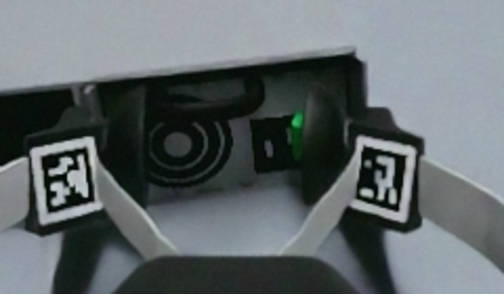

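Call:
execute_actions([
  {"r1":{"base":{"strafe_m":-0.003},"joints":{"arm_m":0.214,"gripper_m":0.0,"wrist_pitch_rad":0.306},"pace":"slow","contact_limits":{"arm_m":0.35}}},
], cameras=[])

Call:
execute_actions([
  {"r1":{"joints":{"arm_m":0.22,"gripper_m":-0.02,"wrist_pitch_rad":0.312},"pace":"slow","contact_limits":{"arm_m":0.35}}},
], cameras=[])

Call:
execute_actions([
  {"r1":{"joints":{"arm_m":0.224,"gripper_m":-0.038,"wrist_pitch_rad":0.318},"pace":"slow","contact_limits":{"arm_m":0.35}}},
], cameras=["r1_wrist_camera"])

Call:
zoom_image(camera="r1_wrist_camera", region=[180, 200, 420, 340])

Scene clock: 149.10 s.
r1.base_odometry: x=-0.383 y=+0.873 heading=+2.444 (m, m, rad; r1's odometry frame)
r1.turned_by_wheels: +0.000 (rad since the last result)
r1.turned_by_imu: +0.001 (rad since the last result)
r1.base_tilt: forward=-0.1 right=-0.4 (deg)
r1.lidar_m: 0.31 0.34 1.68 1.62 1.91 1.71 1.65 1.75 2.41 1.25 0.48 0.34
r1.base_status: done
r1.joint_positions: lift_m=+0.708 arm_m=+0.211 wrist_yaw_rad=-0.034 wrist_pitch_rad=+0.314 wrist_roll_rad=+0.119 gripper_m=+0.001
r1.joint_status: all done
r1.on_its_own: wrist_pitch_rad is at rest, and its effort (-24) is outside its rest range (-23 to +23)
r1.motor_effort: lift_m=+17(17) arm_m=+14(18) wrist_yaw_rad=+11(20) wrist_pitch_rad=-24(23) wrist_roll_rad=+1(2) gripper_m=-20(21) wheel_0=+6(4) wheel_1=+3(6) wheel_2=-7(10) (%)
r1.contact_limits: arm_m 0.35
r1.hand_pose: x=+0.6536 y=-0.0967 z=+0.7974 quat_wxyz=(+0.986, +0.062, +0.155, -0.026) (m; r1's base frame)
r1.wrist_depth_mm: - - - - - - - / - - - - - - - / - - 459 535 574 544 517 / - 355 289 279 377 362 351 / 347 245 224 231 281 271 263 / 246 171 202 228 187 216 211 / 202 195 202 - 190 179 181
r2.base_odometry: x=+0.366 y=-1.393 heading=-2.438 (m, m, rad; r2's odometry frame)
r2.turned_by_wheels: +0.000 (rad since the last result)
r2.turned_by_imu: +0.000 (rad since the last result)
r2.base_tilt: forward=+0.1 right=-0.1 (deg)
r2.lidar_m: 0.37 0.38 0.57 2.56 2.73 1.14 1.08 3.02 2.23 2.13 0.83 0.41
r2.base_status: not commanded
r2.joint_positions: lift_m=+1.130 arm_m=+0.002 wrist_yaw_rad=+0.000 wrist_pitch_rad=+1.570 wrist_roll_rad=+0.000 gripper_m=+0.110
r2.joint_status: not commanded
r2.motor_effort: lift_m=+22(22) arm_m=+0(0) wrist_yaw_rad=+0(0) wrist_pitch_rad=-1(1) wrist_roll_rad=-1(1) gripper_m=-1(1) wheel_0=+3(3) wheel_1=+2(2) wheel_2=-2(2) (%)
r2.hand_pose: x=+0.1727 y=-0.0874 z=+1.0195 quat_wxyz=(+0.707, +0.000, +0.707, +0.000) (m; r2's base frame)
r2.wrist_depth_mm: 355 351 351 349 351 353 831 / 1182 1160 1160 1182 1182 1182 1182 / 1255 1255 1255 1255 1255 1281 1281 / 1255 1229 1255 1255 1255 1255 1281 / 1229 1229 1042 1042 1255 1281 1255 / 1255 1255 213 1025 205 1281 1281 / 1229 1255 1255 124 1255 1255 1281
pictures: none
No camera images: the call's "cameras" was empty. Leave "cameras" out to get every camera's image.

Scene clock: 150.10 s.
r1.base_odometry: x=-0.383 y=+0.873 heading=+2.444 (m, m, rad; r1's odometry frame)
r1.turned_by_wheels: +0.000 (rad since the last result)
r1.turned_by_imu: +0.000 (rad since the last result)
r1.base_tilt: forward=-0.1 right=-0.3 (deg)
r1.lidar_m: 0.33 0.31 1.69 1.63 1.90 1.73 1.65 1.74 2.40 1.29 0.49 0.33
r1.base_status: not commanded
r1.joint_positions: lift_m=+0.708 arm_m=+0.217 wrist_yaw_rad=-0.036 wrist_pitch_rad=+0.321 wrist_roll_rad=+0.119 gripper_m=-0.019
r1.joint_status: all done
r1.on_its_own: wrist_yaw_rad is at rest, and its effort (+15) is outside its rest range (-13 to +13); wrist_pitch_rad is at rest, and its effort (-26) is outside its rest range (-23 to +23)
r1.motor_effort: lift_m=+17(17) arm_m=+16(19) wrist_yaw_rad=+15(20) wrist_pitch_rad=-26(28) wrist_roll_rad=+4(3) gripper_m=-22(19) wheel_0=+6(6) wheel_1=+3(3) wheel_2=-9(8) (%)
r1.contact_limits: arm_m 0.35
r1.hand_pose: x=+0.6585 y=-0.0973 z=+0.7955 quat_wxyz=(+0.985, +0.062, +0.158, -0.027) (m; r1's base frame)
r1.wrist_depth_mm: - - - - - - - / - - - - - - - / - - 439 480 564 521 500 / - 343 282 274 370 355 342 / 324 240 221 226 276 267 260 / 243 173 204 220 186 211 208 / 196 194 199 - 189 178 179
r2.base_odometry: x=+0.366 y=-1.393 heading=-2.438 (m, m, rad; r2's odometry frame)
r2.turned_by_wheels: +0.000 (rad since the last result)
r2.turned_by_imu: +0.000 (rad since the last result)
r2.base_tilt: forward=+0.1 right=-0.2 (deg)
r2.lidar_m: 0.38 0.41 0.56 2.57 2.71 1.13 1.09 2.98 2.21 2.12 0.87 0.38
r2.base_status: not commanded
r2.joint_positions: lift_m=+1.130 arm_m=+0.002 wrist_yaw_rad=+0.000 wrist_pitch_rad=+1.570 wrist_roll_rad=+0.000 gripper_m=+0.110
r2.joint_status: not commanded
r2.motor_effort: lift_m=+23(22) arm_m=+0(0) wrist_yaw_rad=+0(0) wrist_pitch_rad=-1(1) wrist_roll_rad=-2(1) gripper_m=-1(2) wheel_0=+3(3) wheel_1=+2(2) wheel_2=-2(2) (%)
r2.hand_pose: x=+0.1727 y=-0.0874 z=+1.0195 quat_wxyz=(+0.707, +0.000, +0.707, +0.000) (m; r2's base frame)
r2.wrist_depth_mm: 355 351 349 347 351 353 831 / 1182 1182 1160 1182 1182 1205 1205 / 1255 1255 1255 1255 1255 1281 1281 / 1255 1255 1255 1281 1255 1281 1281 / 1229 1255 1025 1042 1255 1281 1281 / 1229 1229 214 1025 205 1255 1255 / 1229 1229 1229 124 1229 1281 1281
pictures: none
No camera images: the call's "cameras" was empty. Leave "cameras" out to get every camera's image.

Scene clock: 151.07 s.
r1.base_odometry: x=-0.383 y=+0.873 heading=+2.444 (m, m, rad; r1's odometry frame)
r1.turned_by_wheels: +0.000 (rad since the last result)
r1.turned_by_imu: +0.000 (rad since the last result)
r1.base_tilt: forward=-0.1 right=-0.4 (deg)
r1.lidar_m: 0.32 0.33 1.70 1.62 1.90 1.71 1.64 1.74 2.41 1.22 0.46 0.34
r1.base_status: not commanded
r1.joint_positions: lift_m=+0.708 arm_m=+0.221 wrist_yaw_rad=-0.036 wrist_pitch_rad=+0.327 wrist_roll_rad=+0.119 gripper_m=-0.037
r1.joint_status: all done
r1.on_its_own: wrist_yaw_rad is at rest, and its effort (+16) is outside its rest range (-13 to +13); wrist_pitch_rad is at rest, and its effort (-26) is outside its rest range (-23 to +23)
r1.motor_effort: lift_m=+17(17) arm_m=+16(17) wrist_yaw_rad=+16(24) wrist_pitch_rad=-26(26) wrist_roll_rad=+3(3) gripper_m=-25(24) wheel_0=+5(6) wheel_1=+3(2) wheel_2=-9(10) (%)
r1.contact_limits: arm_m 0.35
r1.hand_pose: x=+0.6621 y=-0.0972 z=+0.7939 quat_wxyz=(+0.985, +0.062, +0.161, -0.027) (m; r1's base frame)
r1.wrist_depth_mm: - - - - - - - / - - - - - - - / - - 433 477 544 512 500 / - 314 278 271 364 349 338 / 322 236 216 222 274 265 257 / 239 167 198 222 182 203 207 / 194 193 197 - 187 176 178
r2.base_odometry: x=+0.366 y=-1.393 heading=-2.438 (m, m, rad; r2's odometry frame)
r2.turned_by_wheels: +0.000 (rad since the last result)
r2.turned_by_imu: +0.000 (rad since the last result)
r2.base_tilt: forward=+0.1 right=-0.2 (deg)
r2.lidar_m: 0.37 0.40 0.56 2.57 2.72 1.10 1.07 3.00 2.21 2.14 0.87 0.39
r2.base_status: not commanded
r2.joint_positions: lift_m=+1.130 arm_m=+0.002 wrist_yaw_rad=+0.000 wrist_pitch_rad=+1.570 wrist_roll_rad=+0.000 gripper_m=+0.110
r2.joint_status: not commanded
r2.motor_effort: lift_m=+22(22) arm_m=+0(1) wrist_yaw_rad=+0(0) wrist_pitch_rad=+0(1) wrist_roll_rad=-5(3) gripper_m=+0(1) wheel_0=+3(3) wheel_1=+2(1) wheel_2=-2(2) (%)
r2.hand_pose: x=+0.1727 y=-0.0874 z=+1.0195 quat_wxyz=(+0.707, +0.000, +0.707, +0.000) (m; r2's base frame)
r2.wrist_depth_mm: 353 351 349 349 351 353 842 / 1182 1160 1160 1182 1182 1182 1182 / 1255 1255 1255 1281 1255 1255 1281 / 1255 1255 1229 1255 1255 1255 1281 / 1229 1229 1042 1042 1255 1255 1281 / 1255 1255 213 1025 205 1255 1281 / 1229 1229 1255 124 1255 1229 1255
pictures: r1_wrist_camera
camera_calibration (this result's frames):
r1_wrist_camera: T_world_to_cam=[[-0.104603, -0.98955, -0.0992437, 0.0438921], [-0.352498, 0.130203, -0.92671, 1.02766], [0.929948, -0.0619533, -0.362434, -0.105597], [0, 0, 0, 1]] pos_world=[0.46504, -0.0969136, 0.91843]
Images, in order (width x height): r1_wrist_camera 616x392.

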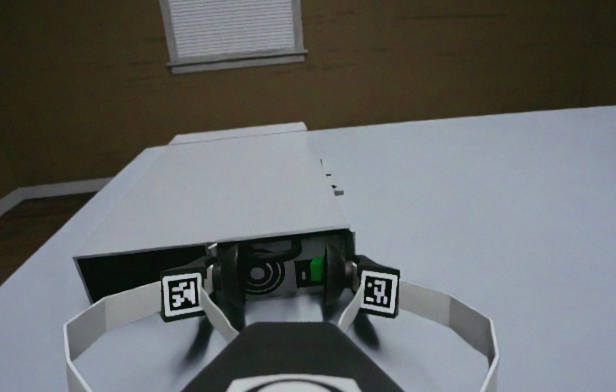

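Region (180, 200, 420, 340) of r1_wrist_camera's 616x392 image, scaled by 2.100; it fills the top 294 rows of this view, and the rest is white.

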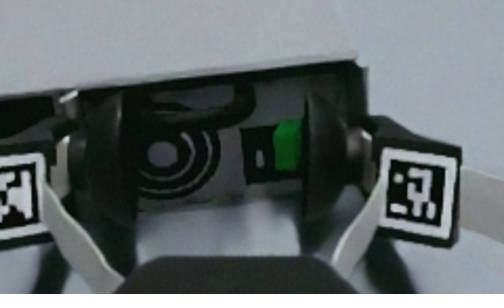

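Call:
execute_actions([
  {"r1":{"base":{"strafe_m":-0.007},"joints":{"arm_m":0.215,"wrist_yaw_rad":0.0},"pace":"slow"}},
], cameras=["r1_wrist_camera"])

Call:
zoom_image(camera="r1_wrist_camera", region=[180, 200, 420, 340])

Scene clock: 152.10 s.
r1.base_odometry: x=-0.378 y=+0.878 heading=+2.444 (m, m, rad; r1's odometry frame)
r1.turned_by_wheels: +0.000 (rad since the last result)
r1.turned_by_imu: +0.001 (rad since the last result)
r1.base_tilt: forward=+0.0 right=-0.4 (deg)
r1.lidar_m: 0.29 0.32 1.68 1.65 1.91 1.69 1.66 1.74 2.44 1.25 0.46 0.31
r1.base_status: done
r1.joint_positions: lift_m=+0.708 arm_m=+0.216 wrist_yaw_rad=-0.001 wrist_pitch_rad=+0.325 wrist_roll_rad=+0.119 gripper_m=-0.037
r1.joint_status: all done
r1.motor_effort: lift_m=+18(17) arm_m=-8(16) wrist_yaw_rad=+3(35) wrist_pitch_rad=-21(27) wrist_roll_rad=+3(2) gripper_m=-31(29) wheel_0=+4(7) wheel_1=+2(2) wheel_2=-3(13) (%)
r1.hand_pose: x=+0.6605 y=-0.0878 z=+0.7943 quat_wxyz=(+0.985, +0.059, +0.161, -0.010) (m; r1's base frame)
r1.wrist_depth_mm: - - - - - - - / - - - - - - - / - - 439 469 549 521 500 / - 342 278 267 366 353 338 / 327 239 220 223 272 264 259 / 241 170 194 223 180 204 206 / 195 193 198 - 187 177 178
r2.base_odometry: x=+0.366 y=-1.393 heading=-2.438 (m, m, rad; r2's odometry frame)
r2.turned_by_wheels: +0.000 (rad since the last result)
r2.turned_by_imu: +0.000 (rad since the last result)
r2.base_tilt: forward=+0.1 right=-0.3 (deg)
r2.lidar_m: 0.36 0.39 0.59 2.56 2.70 1.14 1.10 3.00 2.21 2.12 0.86 0.42
r2.base_status: not commanded
r2.joint_positions: lift_m=+1.130 arm_m=+0.002 wrist_yaw_rad=+0.000 wrist_pitch_rad=+1.570 wrist_roll_rad=+0.000 gripper_m=+0.110
r2.joint_status: not commanded
r2.motor_effort: lift_m=+22(22) arm_m=+0(1) wrist_yaw_rad=+0(0) wrist_pitch_rad=-2(0) wrist_roll_rad=-5(1) gripper_m=+0(1) wheel_0=+3(4) wheel_1=+2(2) wheel_2=-2(2) (%)
r2.hand_pose: x=+0.1727 y=-0.0874 z=+1.0195 quat_wxyz=(+0.707, +0.000, +0.707, +0.000) (m; r2's base frame)
r2.wrist_depth_mm: 353 351 349 349 349 351 831 / 1182 1160 1160 1182 1205 1182 1182 / 1255 1255 1281 1255 1255 1255 1281 / 1255 1229 1255 1255 1255 1281 1281 / 1229 1229 1042 1042 1255 1281 1255 / 1229 1255 214 1025 205 1255 1281 / 1229 1205 1255 124 1229 1255 1255
pictures: r1_wrist_camera
camera_calibration (this result's frames):
r1_wrist_camera: T_world_to_cam=[[-0.070207, -0.992581, -0.0992691, 0.030077], [-0.355337, 0.117872, -0.927276, 1.02749], [0.932098, -0.0298273, -0.360976, -0.103183], [0, 0, 0, 1]] pos_world=[0.463393, -0.0943354, 0.918504]
Images, in order (width x height): r1_wrist_camera 616x392.

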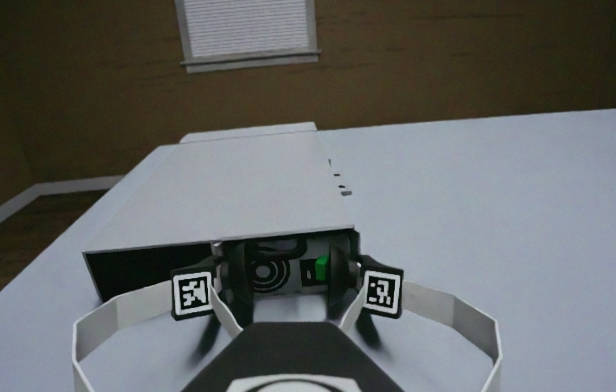

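Region (180, 200, 420, 340) of r1_wrist_camera's 616x392 image, scaled by 2.100; it fills the top 294 rows of this view, and the rest is white.

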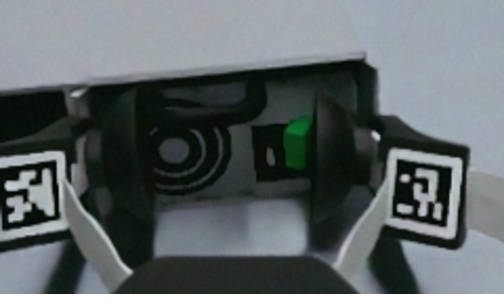

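Call:
execute_actions([
  {"r1":{"base":{"strafe_m":-0.008},"joints":{"arm_m":0.2115,"wrist_yaw_rad":0.03,"wrist_pitch_rad":0.324},"pace":"slow"}},
], cameras=["r1_wrist_camera"])

Call:
zoom_image(camera="r1_wrist_camera", region=[180, 200, 420, 340])

Scene clock: 153.00 s.
r1.base_odometry: x=-0.373 y=+0.885 heading=+2.444 (m, m, rad; r1's odometry frame)
r1.turned_by_wheels: +0.000 (rad since the last result)
r1.turned_by_imu: +0.000 (rad since the last result)
r1.base_tilt: forward=-0.1 right=-0.3 (deg)
r1.lidar_m: 0.29 0.31 1.71 1.65 1.92 1.73 1.66 1.76 2.38 1.26 0.49 0.34
r1.base_status: done
r1.joint_positions: lift_m=+0.708 arm_m=+0.213 wrist_yaw_rad=+0.030 wrist_pitch_rad=+0.328 wrist_roll_rad=+0.119 gripper_m=-0.037
r1.joint_status: all done
r1.motor_effort: lift_m=+17(18) arm_m=-9(11) wrist_yaw_rad=-2(16) wrist_pitch_rad=-13(17) wrist_roll_rad=+2(3) gripper_m=-30(30) wheel_0=+1(3) wheel_1=-1(1) wheel_2=+0(3) (%)
r1.hand_pose: x=+0.6595 y=-0.0792 z=+0.7934 quat_wxyz=(+0.985, +0.056, +0.164, +0.005) (m; r1's base frame)
r1.wrist_depth_mm: - - - - - - - / - - - - - - - / - - 439 445 549 521 500 / - 370 278 266 366 351 340 / 991 241 223 224 272 265 258 / 240 162 196 219 182 201 208 / 195 193 198 - 187 178 178
r2.base_odometry: x=+0.366 y=-1.393 heading=-2.438 (m, m, rad; r2's odometry frame)
r2.turned_by_wheels: +0.000 (rad since the last result)
r2.turned_by_imu: +0.000 (rad since the last result)
r2.base_tilt: forward=+0.1 right=-0.2 (deg)
r2.lidar_m: 0.37 0.40 0.56 2.55 2.71 1.12 1.08 3.02 2.21 2.12 0.86 0.39
r2.base_status: not commanded
r2.joint_positions: lift_m=+1.130 arm_m=+0.002 wrist_yaw_rad=+0.000 wrist_pitch_rad=+1.570 wrist_roll_rad=+0.000 gripper_m=+0.110
r2.joint_status: not commanded
r2.motor_effort: lift_m=+22(22) arm_m=+0(0) wrist_yaw_rad=+0(0) wrist_pitch_rad=-1(1) wrist_roll_rad=-1(2) gripper_m=-1(1) wheel_0=+3(3) wheel_1=+2(1) wheel_2=-2(2) (%)
r2.hand_pose: x=+0.1727 y=-0.0874 z=+1.0195 quat_wxyz=(+0.707, +0.000, +0.707, +0.000) (m; r2's base frame)
r2.wrist_depth_mm: 353 351 349 351 349 351 831 / 1182 1182 1182 1182 1182 1182 1205 / 1229 1255 1255 1255 1255 1281 1255 / 1229 1255 1229 1255 1281 1255 1281 / 1255 1255 1042 1042 1281 1255 1281 / 1255 1229 214 1042 206 1255 1281 / 1229 1229 1255 124 1281 1255 1281
pictures: r1_wrist_camera
camera_calibration (this result's frames):
r1_wrist_camera: T_world_to_cam=[[-0.0392995, -0.994307, -0.0990368, 0.0177719], [-0.362, 0.106548, -0.926069, 1.0278], [0.931349, -0.000542649, -0.364127, -0.0970145], [0, 0, 0, 1]] pos_world=[0.463116, -0.0918915, 0.918245]
Images, in order (width x height): r1_wrist_camera 616x392.

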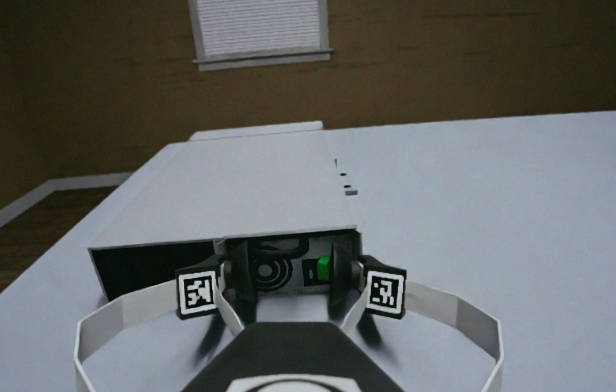

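Region (180, 200, 420, 340) of r1_wrist_camera's 616x392 image, scaled by 2.100; it fills the top 294 rows of this view, and the rest is white.

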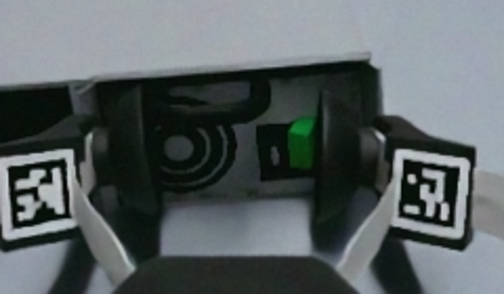

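Call:
execute_actions([
  {"r1":{"base":{"strafe_m":-0.0085},"joints":{"arm_m":0.2075,"wrist_yaw_rad":0.06},"pace":"slow"}},
], cameras=["r1_wrist_camera"])

Call:
zoom_image(camera="r1_wrist_camera", region=[180, 200, 420, 340])

Scene clock: 153.93 s.
r1.base_odometry: x=-0.368 y=+0.891 heading=+2.444 (m, m, rad; r1's odometry frame)
r1.turned_by_wheels: +0.000 (rad since the last result)
r1.turned_by_imu: +0.000 (rad since the last result)
r1.base_tilt: forward=+0.0 right=-0.4 (deg)
r1.lidar_m: 0.31 0.33 1.70 1.67 1.91 1.73 1.65 1.76 2.40 1.28 0.47 0.35
r1.base_status: done
r1.joint_positions: lift_m=+0.708 arm_m=+0.209 wrist_yaw_rad=+0.062 wrist_pitch_rad=+0.327 wrist_roll_rad=+0.119 gripper_m=-0.037
r1.joint_status: all done
r1.motor_effort: lift_m=+18(17) arm_m=-11(8) wrist_yaw_rad=-7(14) wrist_pitch_rad=-10(14) wrist_roll_rad=+1(1) gripper_m=-33(33) wheel_0=+2(3) wheel_1=+0(7) wheel_2=+2(2) (%)
r1.hand_pose: x=+0.6583 y=-0.0704 z=+0.7936 quat_wxyz=(+0.985, +0.054, +0.164, +0.021) (m; r1's base frame)
r1.wrist_depth_mm: - - - - - - - / - - - - - - - / - - 445 421 549 521 508 / - 394 281 267 366 351 340 / 1025 251 226 224 273 266 259 / 243 167 198 223 181 202 208 / 196 193 198 - 187 178 178
r2.base_odometry: x=+0.366 y=-1.393 heading=-2.438 (m, m, rad; r2's odometry frame)
r2.turned_by_wheels: +0.000 (rad since the last result)
r2.turned_by_imu: +0.000 (rad since the last result)
r2.base_tilt: forward=+0.2 right=-0.2 (deg)
r2.lidar_m: 0.36 0.39 0.58 2.59 2.70 1.14 1.08 3.01 2.21 2.15 0.85 0.38
r2.base_status: not commanded
r2.joint_positions: lift_m=+1.130 arm_m=+0.002 wrist_yaw_rad=+0.000 wrist_pitch_rad=+1.570 wrist_roll_rad=+0.000 gripper_m=+0.110
r2.joint_status: not commanded
r2.motor_effort: lift_m=+22(22) arm_m=+0(0) wrist_yaw_rad=+0(0) wrist_pitch_rad=+0(1) wrist_roll_rad=-3(2) gripper_m=-1(1) wheel_0=+3(3) wheel_1=+1(2) wheel_2=-2(2) (%)
r2.hand_pose: x=+0.1727 y=-0.0874 z=+1.0195 quat_wxyz=(+0.707, +0.000, +0.707, +0.000) (m; r2's base frame)
r2.wrist_depth_mm: 353 351 351 349 349 351 842 / 1182 1160 1160 1182 1182 1205 1182 / 1229 1229 1255 1255 1255 1308 1281 / 1255 1255 1255 1255 1255 1281 1281 / 1229 1229 1025 1060 1255 1255 1255 / 1229 1205 213 1042 205 1255 1255 / 1229 1255 1255 124 1229 1255 1281
pictures: r1_wrist_camera
camera_calibration (this result's frames):
r1_wrist_camera: T_world_to_cam=[[-0.00754275, -0.995048, -0.0991071, 0.00561401], [-0.364276, 0.095034, -0.926429, 1.02765], [0.93126, 0.0291146, -0.363189, -0.0943977], [0, 0, 0, 1]] pos_world=[0.462302, -0.0893276, 0.918322]
Images, in order (width x height): r1_wrist_camera 616x392.

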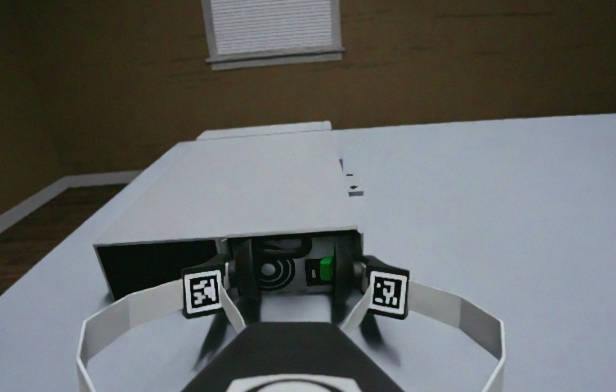

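Region (180, 200, 420, 340) of r1_wrist_camera's 616x392 image, scaled by 2.100; it fills the top 294 rows of this view, and the rest is white.

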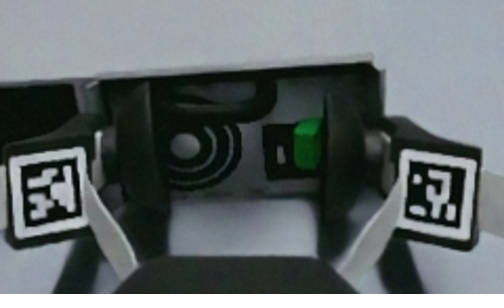

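Call:
execute_actions([
  {"r1":{"base":{"strafe_m":-0.006},"joints":{"arm_m":0.2025,"wrist_yaw_rad":0.08},"pace":"slow"}},
], cameras=["r1_wrist_camera"])

Call:
zoom_image(camera="r1_wrist_camera", region=[180, 200, 420, 340])

Scene clock: 154.80 s.
r1.base_odometry: x=-0.364 y=+0.896 heading=+2.444 (m, m, rad; r1's odometry frame)
r1.turned_by_wheels: +0.000 (rad since the last result)
r1.turned_by_imu: +0.000 (rad since the last result)
r1.base_tilt: forward=-0.1 right=-0.4 (deg)
r1.lidar_m: 0.30 0.33 1.72 1.67 1.95 1.70 1.65 1.75 2.41 1.29 0.45 0.32
r1.base_status: done
r1.joint_positions: lift_m=+0.708 arm_m=+0.205 wrist_yaw_rad=+0.083 wrist_pitch_rad=+0.327 wrist_roll_rad=+0.119 gripper_m=-0.037
r1.joint_status: all done
r1.motor_effort: lift_m=+18(18) arm_m=-12(13) wrist_yaw_rad=-11(13) wrist_pitch_rad=-8(10) wrist_roll_rad=+3(3) gripper_m=-33(31) wheel_0=+1(8) wheel_1=-2(3) wheel_2=+3(5) (%)
r1.hand_pose: x=+0.6550 y=-0.0645 z=+0.7938 quat_wxyz=(+0.985, +0.052, +0.165, +0.031) (m; r1's base frame)
r1.wrist_depth_mm: - - - - - - - / - - - - - - - / - - 449 421 549 525 504 / - 397 281 268 370 355 343 / 1025 268 228 227 274 266 259 / 244 164 200 224 181 202 208 / 203 194 198 - 189 178 179
r2.base_odometry: x=+0.366 y=-1.393 heading=-2.438 (m, m, rad; r2's odometry frame)
r2.turned_by_wheels: +0.000 (rad since the last result)
r2.turned_by_imu: +0.000 (rad since the last result)
r2.base_tilt: forward=+0.2 right=-0.2 (deg)
r2.lidar_m: 0.39 0.40 0.56 2.57 2.71 1.12 1.09 2.99 2.22 2.12 0.87 0.40
r2.base_status: not commanded
r2.joint_positions: lift_m=+1.130 arm_m=+0.002 wrist_yaw_rad=+0.000 wrist_pitch_rad=+1.570 wrist_roll_rad=+0.000 gripper_m=+0.110
r2.joint_status: not commanded
r2.motor_effort: lift_m=+22(22) arm_m=+0(0) wrist_yaw_rad=+0(0) wrist_pitch_rad=-1(1) wrist_roll_rad=-4(5) gripper_m=-2(0) wheel_0=+3(3) wheel_1=+1(1) wheel_2=-2(2) (%)
r2.hand_pose: x=+0.1727 y=-0.0874 z=+1.0195 quat_wxyz=(+0.707, +0.000, +0.707, +0.000) (m; r2's base frame)
r2.wrist_depth_mm: 353 351 351 349 349 351 842 / 1182 1182 1182 1160 1160 1182 1182 / 1281 1255 1255 1255 1255 1281 1281 / 1229 1229 1229 1281 1255 1255 1255 / 1229 1205 1042 1042 1255 1255 1255 / 1255 1229 214 1042 205 1255 1255 / 1255 1229 1229 124 1229 1229 1281
pictures: r1_wrist_camera
camera_calibration (this result's frames):
r1_wrist_camera: T_world_to_cam=[[0.0135708, -0.994979, -0.0991604, -0.00230269], [-0.36549, 0.0873712, -0.926706, 1.0266], [0.930716, 0.0488183, -0.362469, -0.0903477], [0, 0, 0, 1]] pos_world=[0.45933, -0.0875755, 0.918376]
Images, in order (width x height): r1_wrist_camera 616x392.

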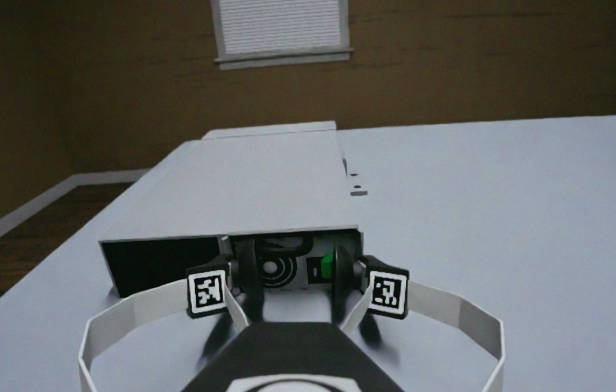

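Region (180, 200, 420, 340) of r1_wrist_camera's 616x392 image, scaled by 2.100; it fills the top 294 rows of this view, and the rest is white.

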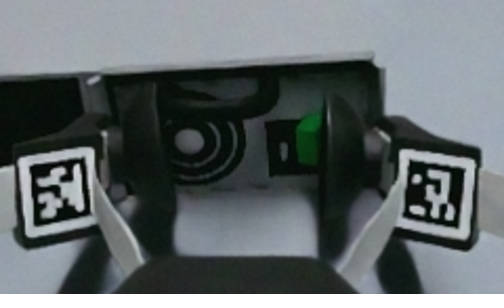

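Call:
execute_actions([
  {"r1":{"base":{"strafe_m":-0.006},"joints":{"arm_m":0.198,"wrist_yaw_rad":0.1},"pace":"slow"}},
], cameras=["r1_wrist_camera"])

Call:
zoom_image(camera="r1_wrist_camera", region=[180, 200, 420, 340])

Scene clock: 155.80 s.
r1.base_odometry: x=-0.360 y=+0.900 heading=+2.445 (m, m, rad; r1's odometry frame)
r1.turned_by_wheels: +0.000 (rad since the last result)
r1.turned_by_imu: +0.000 (rad since the last result)
r1.base_tilt: forward=-0.1 right=-0.3 (deg)
r1.lidar_m: 0.32 0.34 1.72 1.68 1.95 1.70 1.65 1.75 2.41 1.24 0.45 0.33
r1.base_status: done
r1.joint_positions: lift_m=+0.708 arm_m=+0.199 wrist_yaw_rad=+0.099 wrist_pitch_rad=+0.332 wrist_roll_rad=+0.120 gripper_m=-0.037
r1.joint_status: all done
r1.motor_effort: lift_m=+20(20) arm_m=-5(12) wrist_yaw_rad=+3(6) wrist_pitch_rad=-23(29) wrist_roll_rad=-1(2) gripper_m=-19(32) wheel_0=+2(2) wheel_1=+1(8) wheel_2=-1(4) (%)
r1.hand_pose: x=+0.6498 y=-0.0601 z=+0.7922 quat_wxyz=(+0.984, +0.051, +0.168, +0.039) (m; r1's base frame)
r1.wrist_depth_mm: - - - - - - - / - - - - - - - / - - 424 397 530 500 484 / - 382 272 258 357 342 330 / 332 270 239 219 266 259 253 / 238 223 180 200 175 209 204 / 196 189 195 - 183 172 176
r2.base_odometry: x=+0.366 y=-1.393 heading=-2.438 (m, m, rad; r2's odometry frame)
r2.turned_by_wheels: +0.000 (rad since the last result)
r2.turned_by_imu: +0.000 (rad since the last result)
r2.base_tilt: forward=+0.0 right=-0.2 (deg)
r2.lidar_m: 0.38 0.38 0.57 2.57 2.71 1.12 1.10 2.98 2.23 2.14 0.86 0.41
r2.base_status: not commanded
r2.joint_positions: lift_m=+1.130 arm_m=+0.002 wrist_yaw_rad=+0.000 wrist_pitch_rad=+1.570 wrist_roll_rad=+0.000 gripper_m=+0.110
r2.joint_status: not commanded
r2.motor_effort: lift_m=+22(22) arm_m=+0(0) wrist_yaw_rad=+0(0) wrist_pitch_rad=+0(1) wrist_roll_rad=-4(2) gripper_m=-2(1) wheel_0=+3(3) wheel_1=+1(2) wheel_2=-2(2) (%)
r2.hand_pose: x=+0.1727 y=-0.0874 z=+1.0195 quat_wxyz=(+0.707, +0.000, +0.707, +0.000) (m; r2's base frame)
r2.wrist_depth_mm: 355 351 351 349 349 351 831 / 1205 1160 1160 1182 1182 1182 1182 / 1229 1255 1281 1255 1255 1255 1281 / 1229 1255 1229 1281 1255 1255 1281 / 1229 1255 1042 1042 1229 1255 1255 / 1255 1229 214 1042 206 1255 1255 / 1205 1229 1229 124 1255 1255 1255
pictures: r1_wrist_camera
camera_calibration (this result's frames):
r1_wrist_camera: T_world_to_cam=[[0.0283872, -0.994623, -0.0995934, -0.0073319], [-0.371755, 0.0819822, -0.924704, 1.02492], [0.927897, 0.0632741, -0.367429, -0.079659], [0, 0, 0, 1]] pos_world=[0.455144, -0.0862776, 0.917752]
Images, in order (width x height): r1_wrist_camera 616x392.

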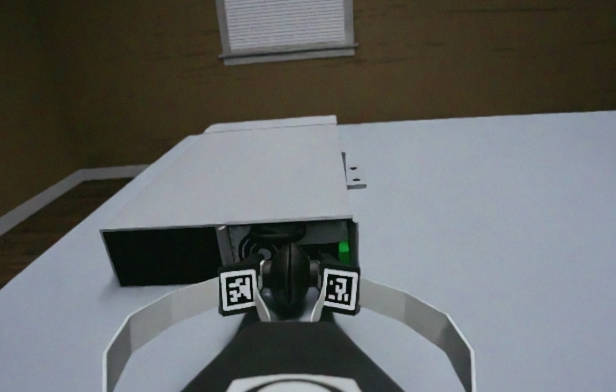

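Region (180, 200, 420, 340) of r1_wrist_camera's 616x392 image, scaled by 2.100; it fills the top 294 rows of this view, and the rest is white.

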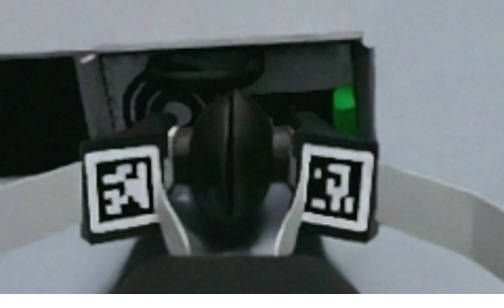

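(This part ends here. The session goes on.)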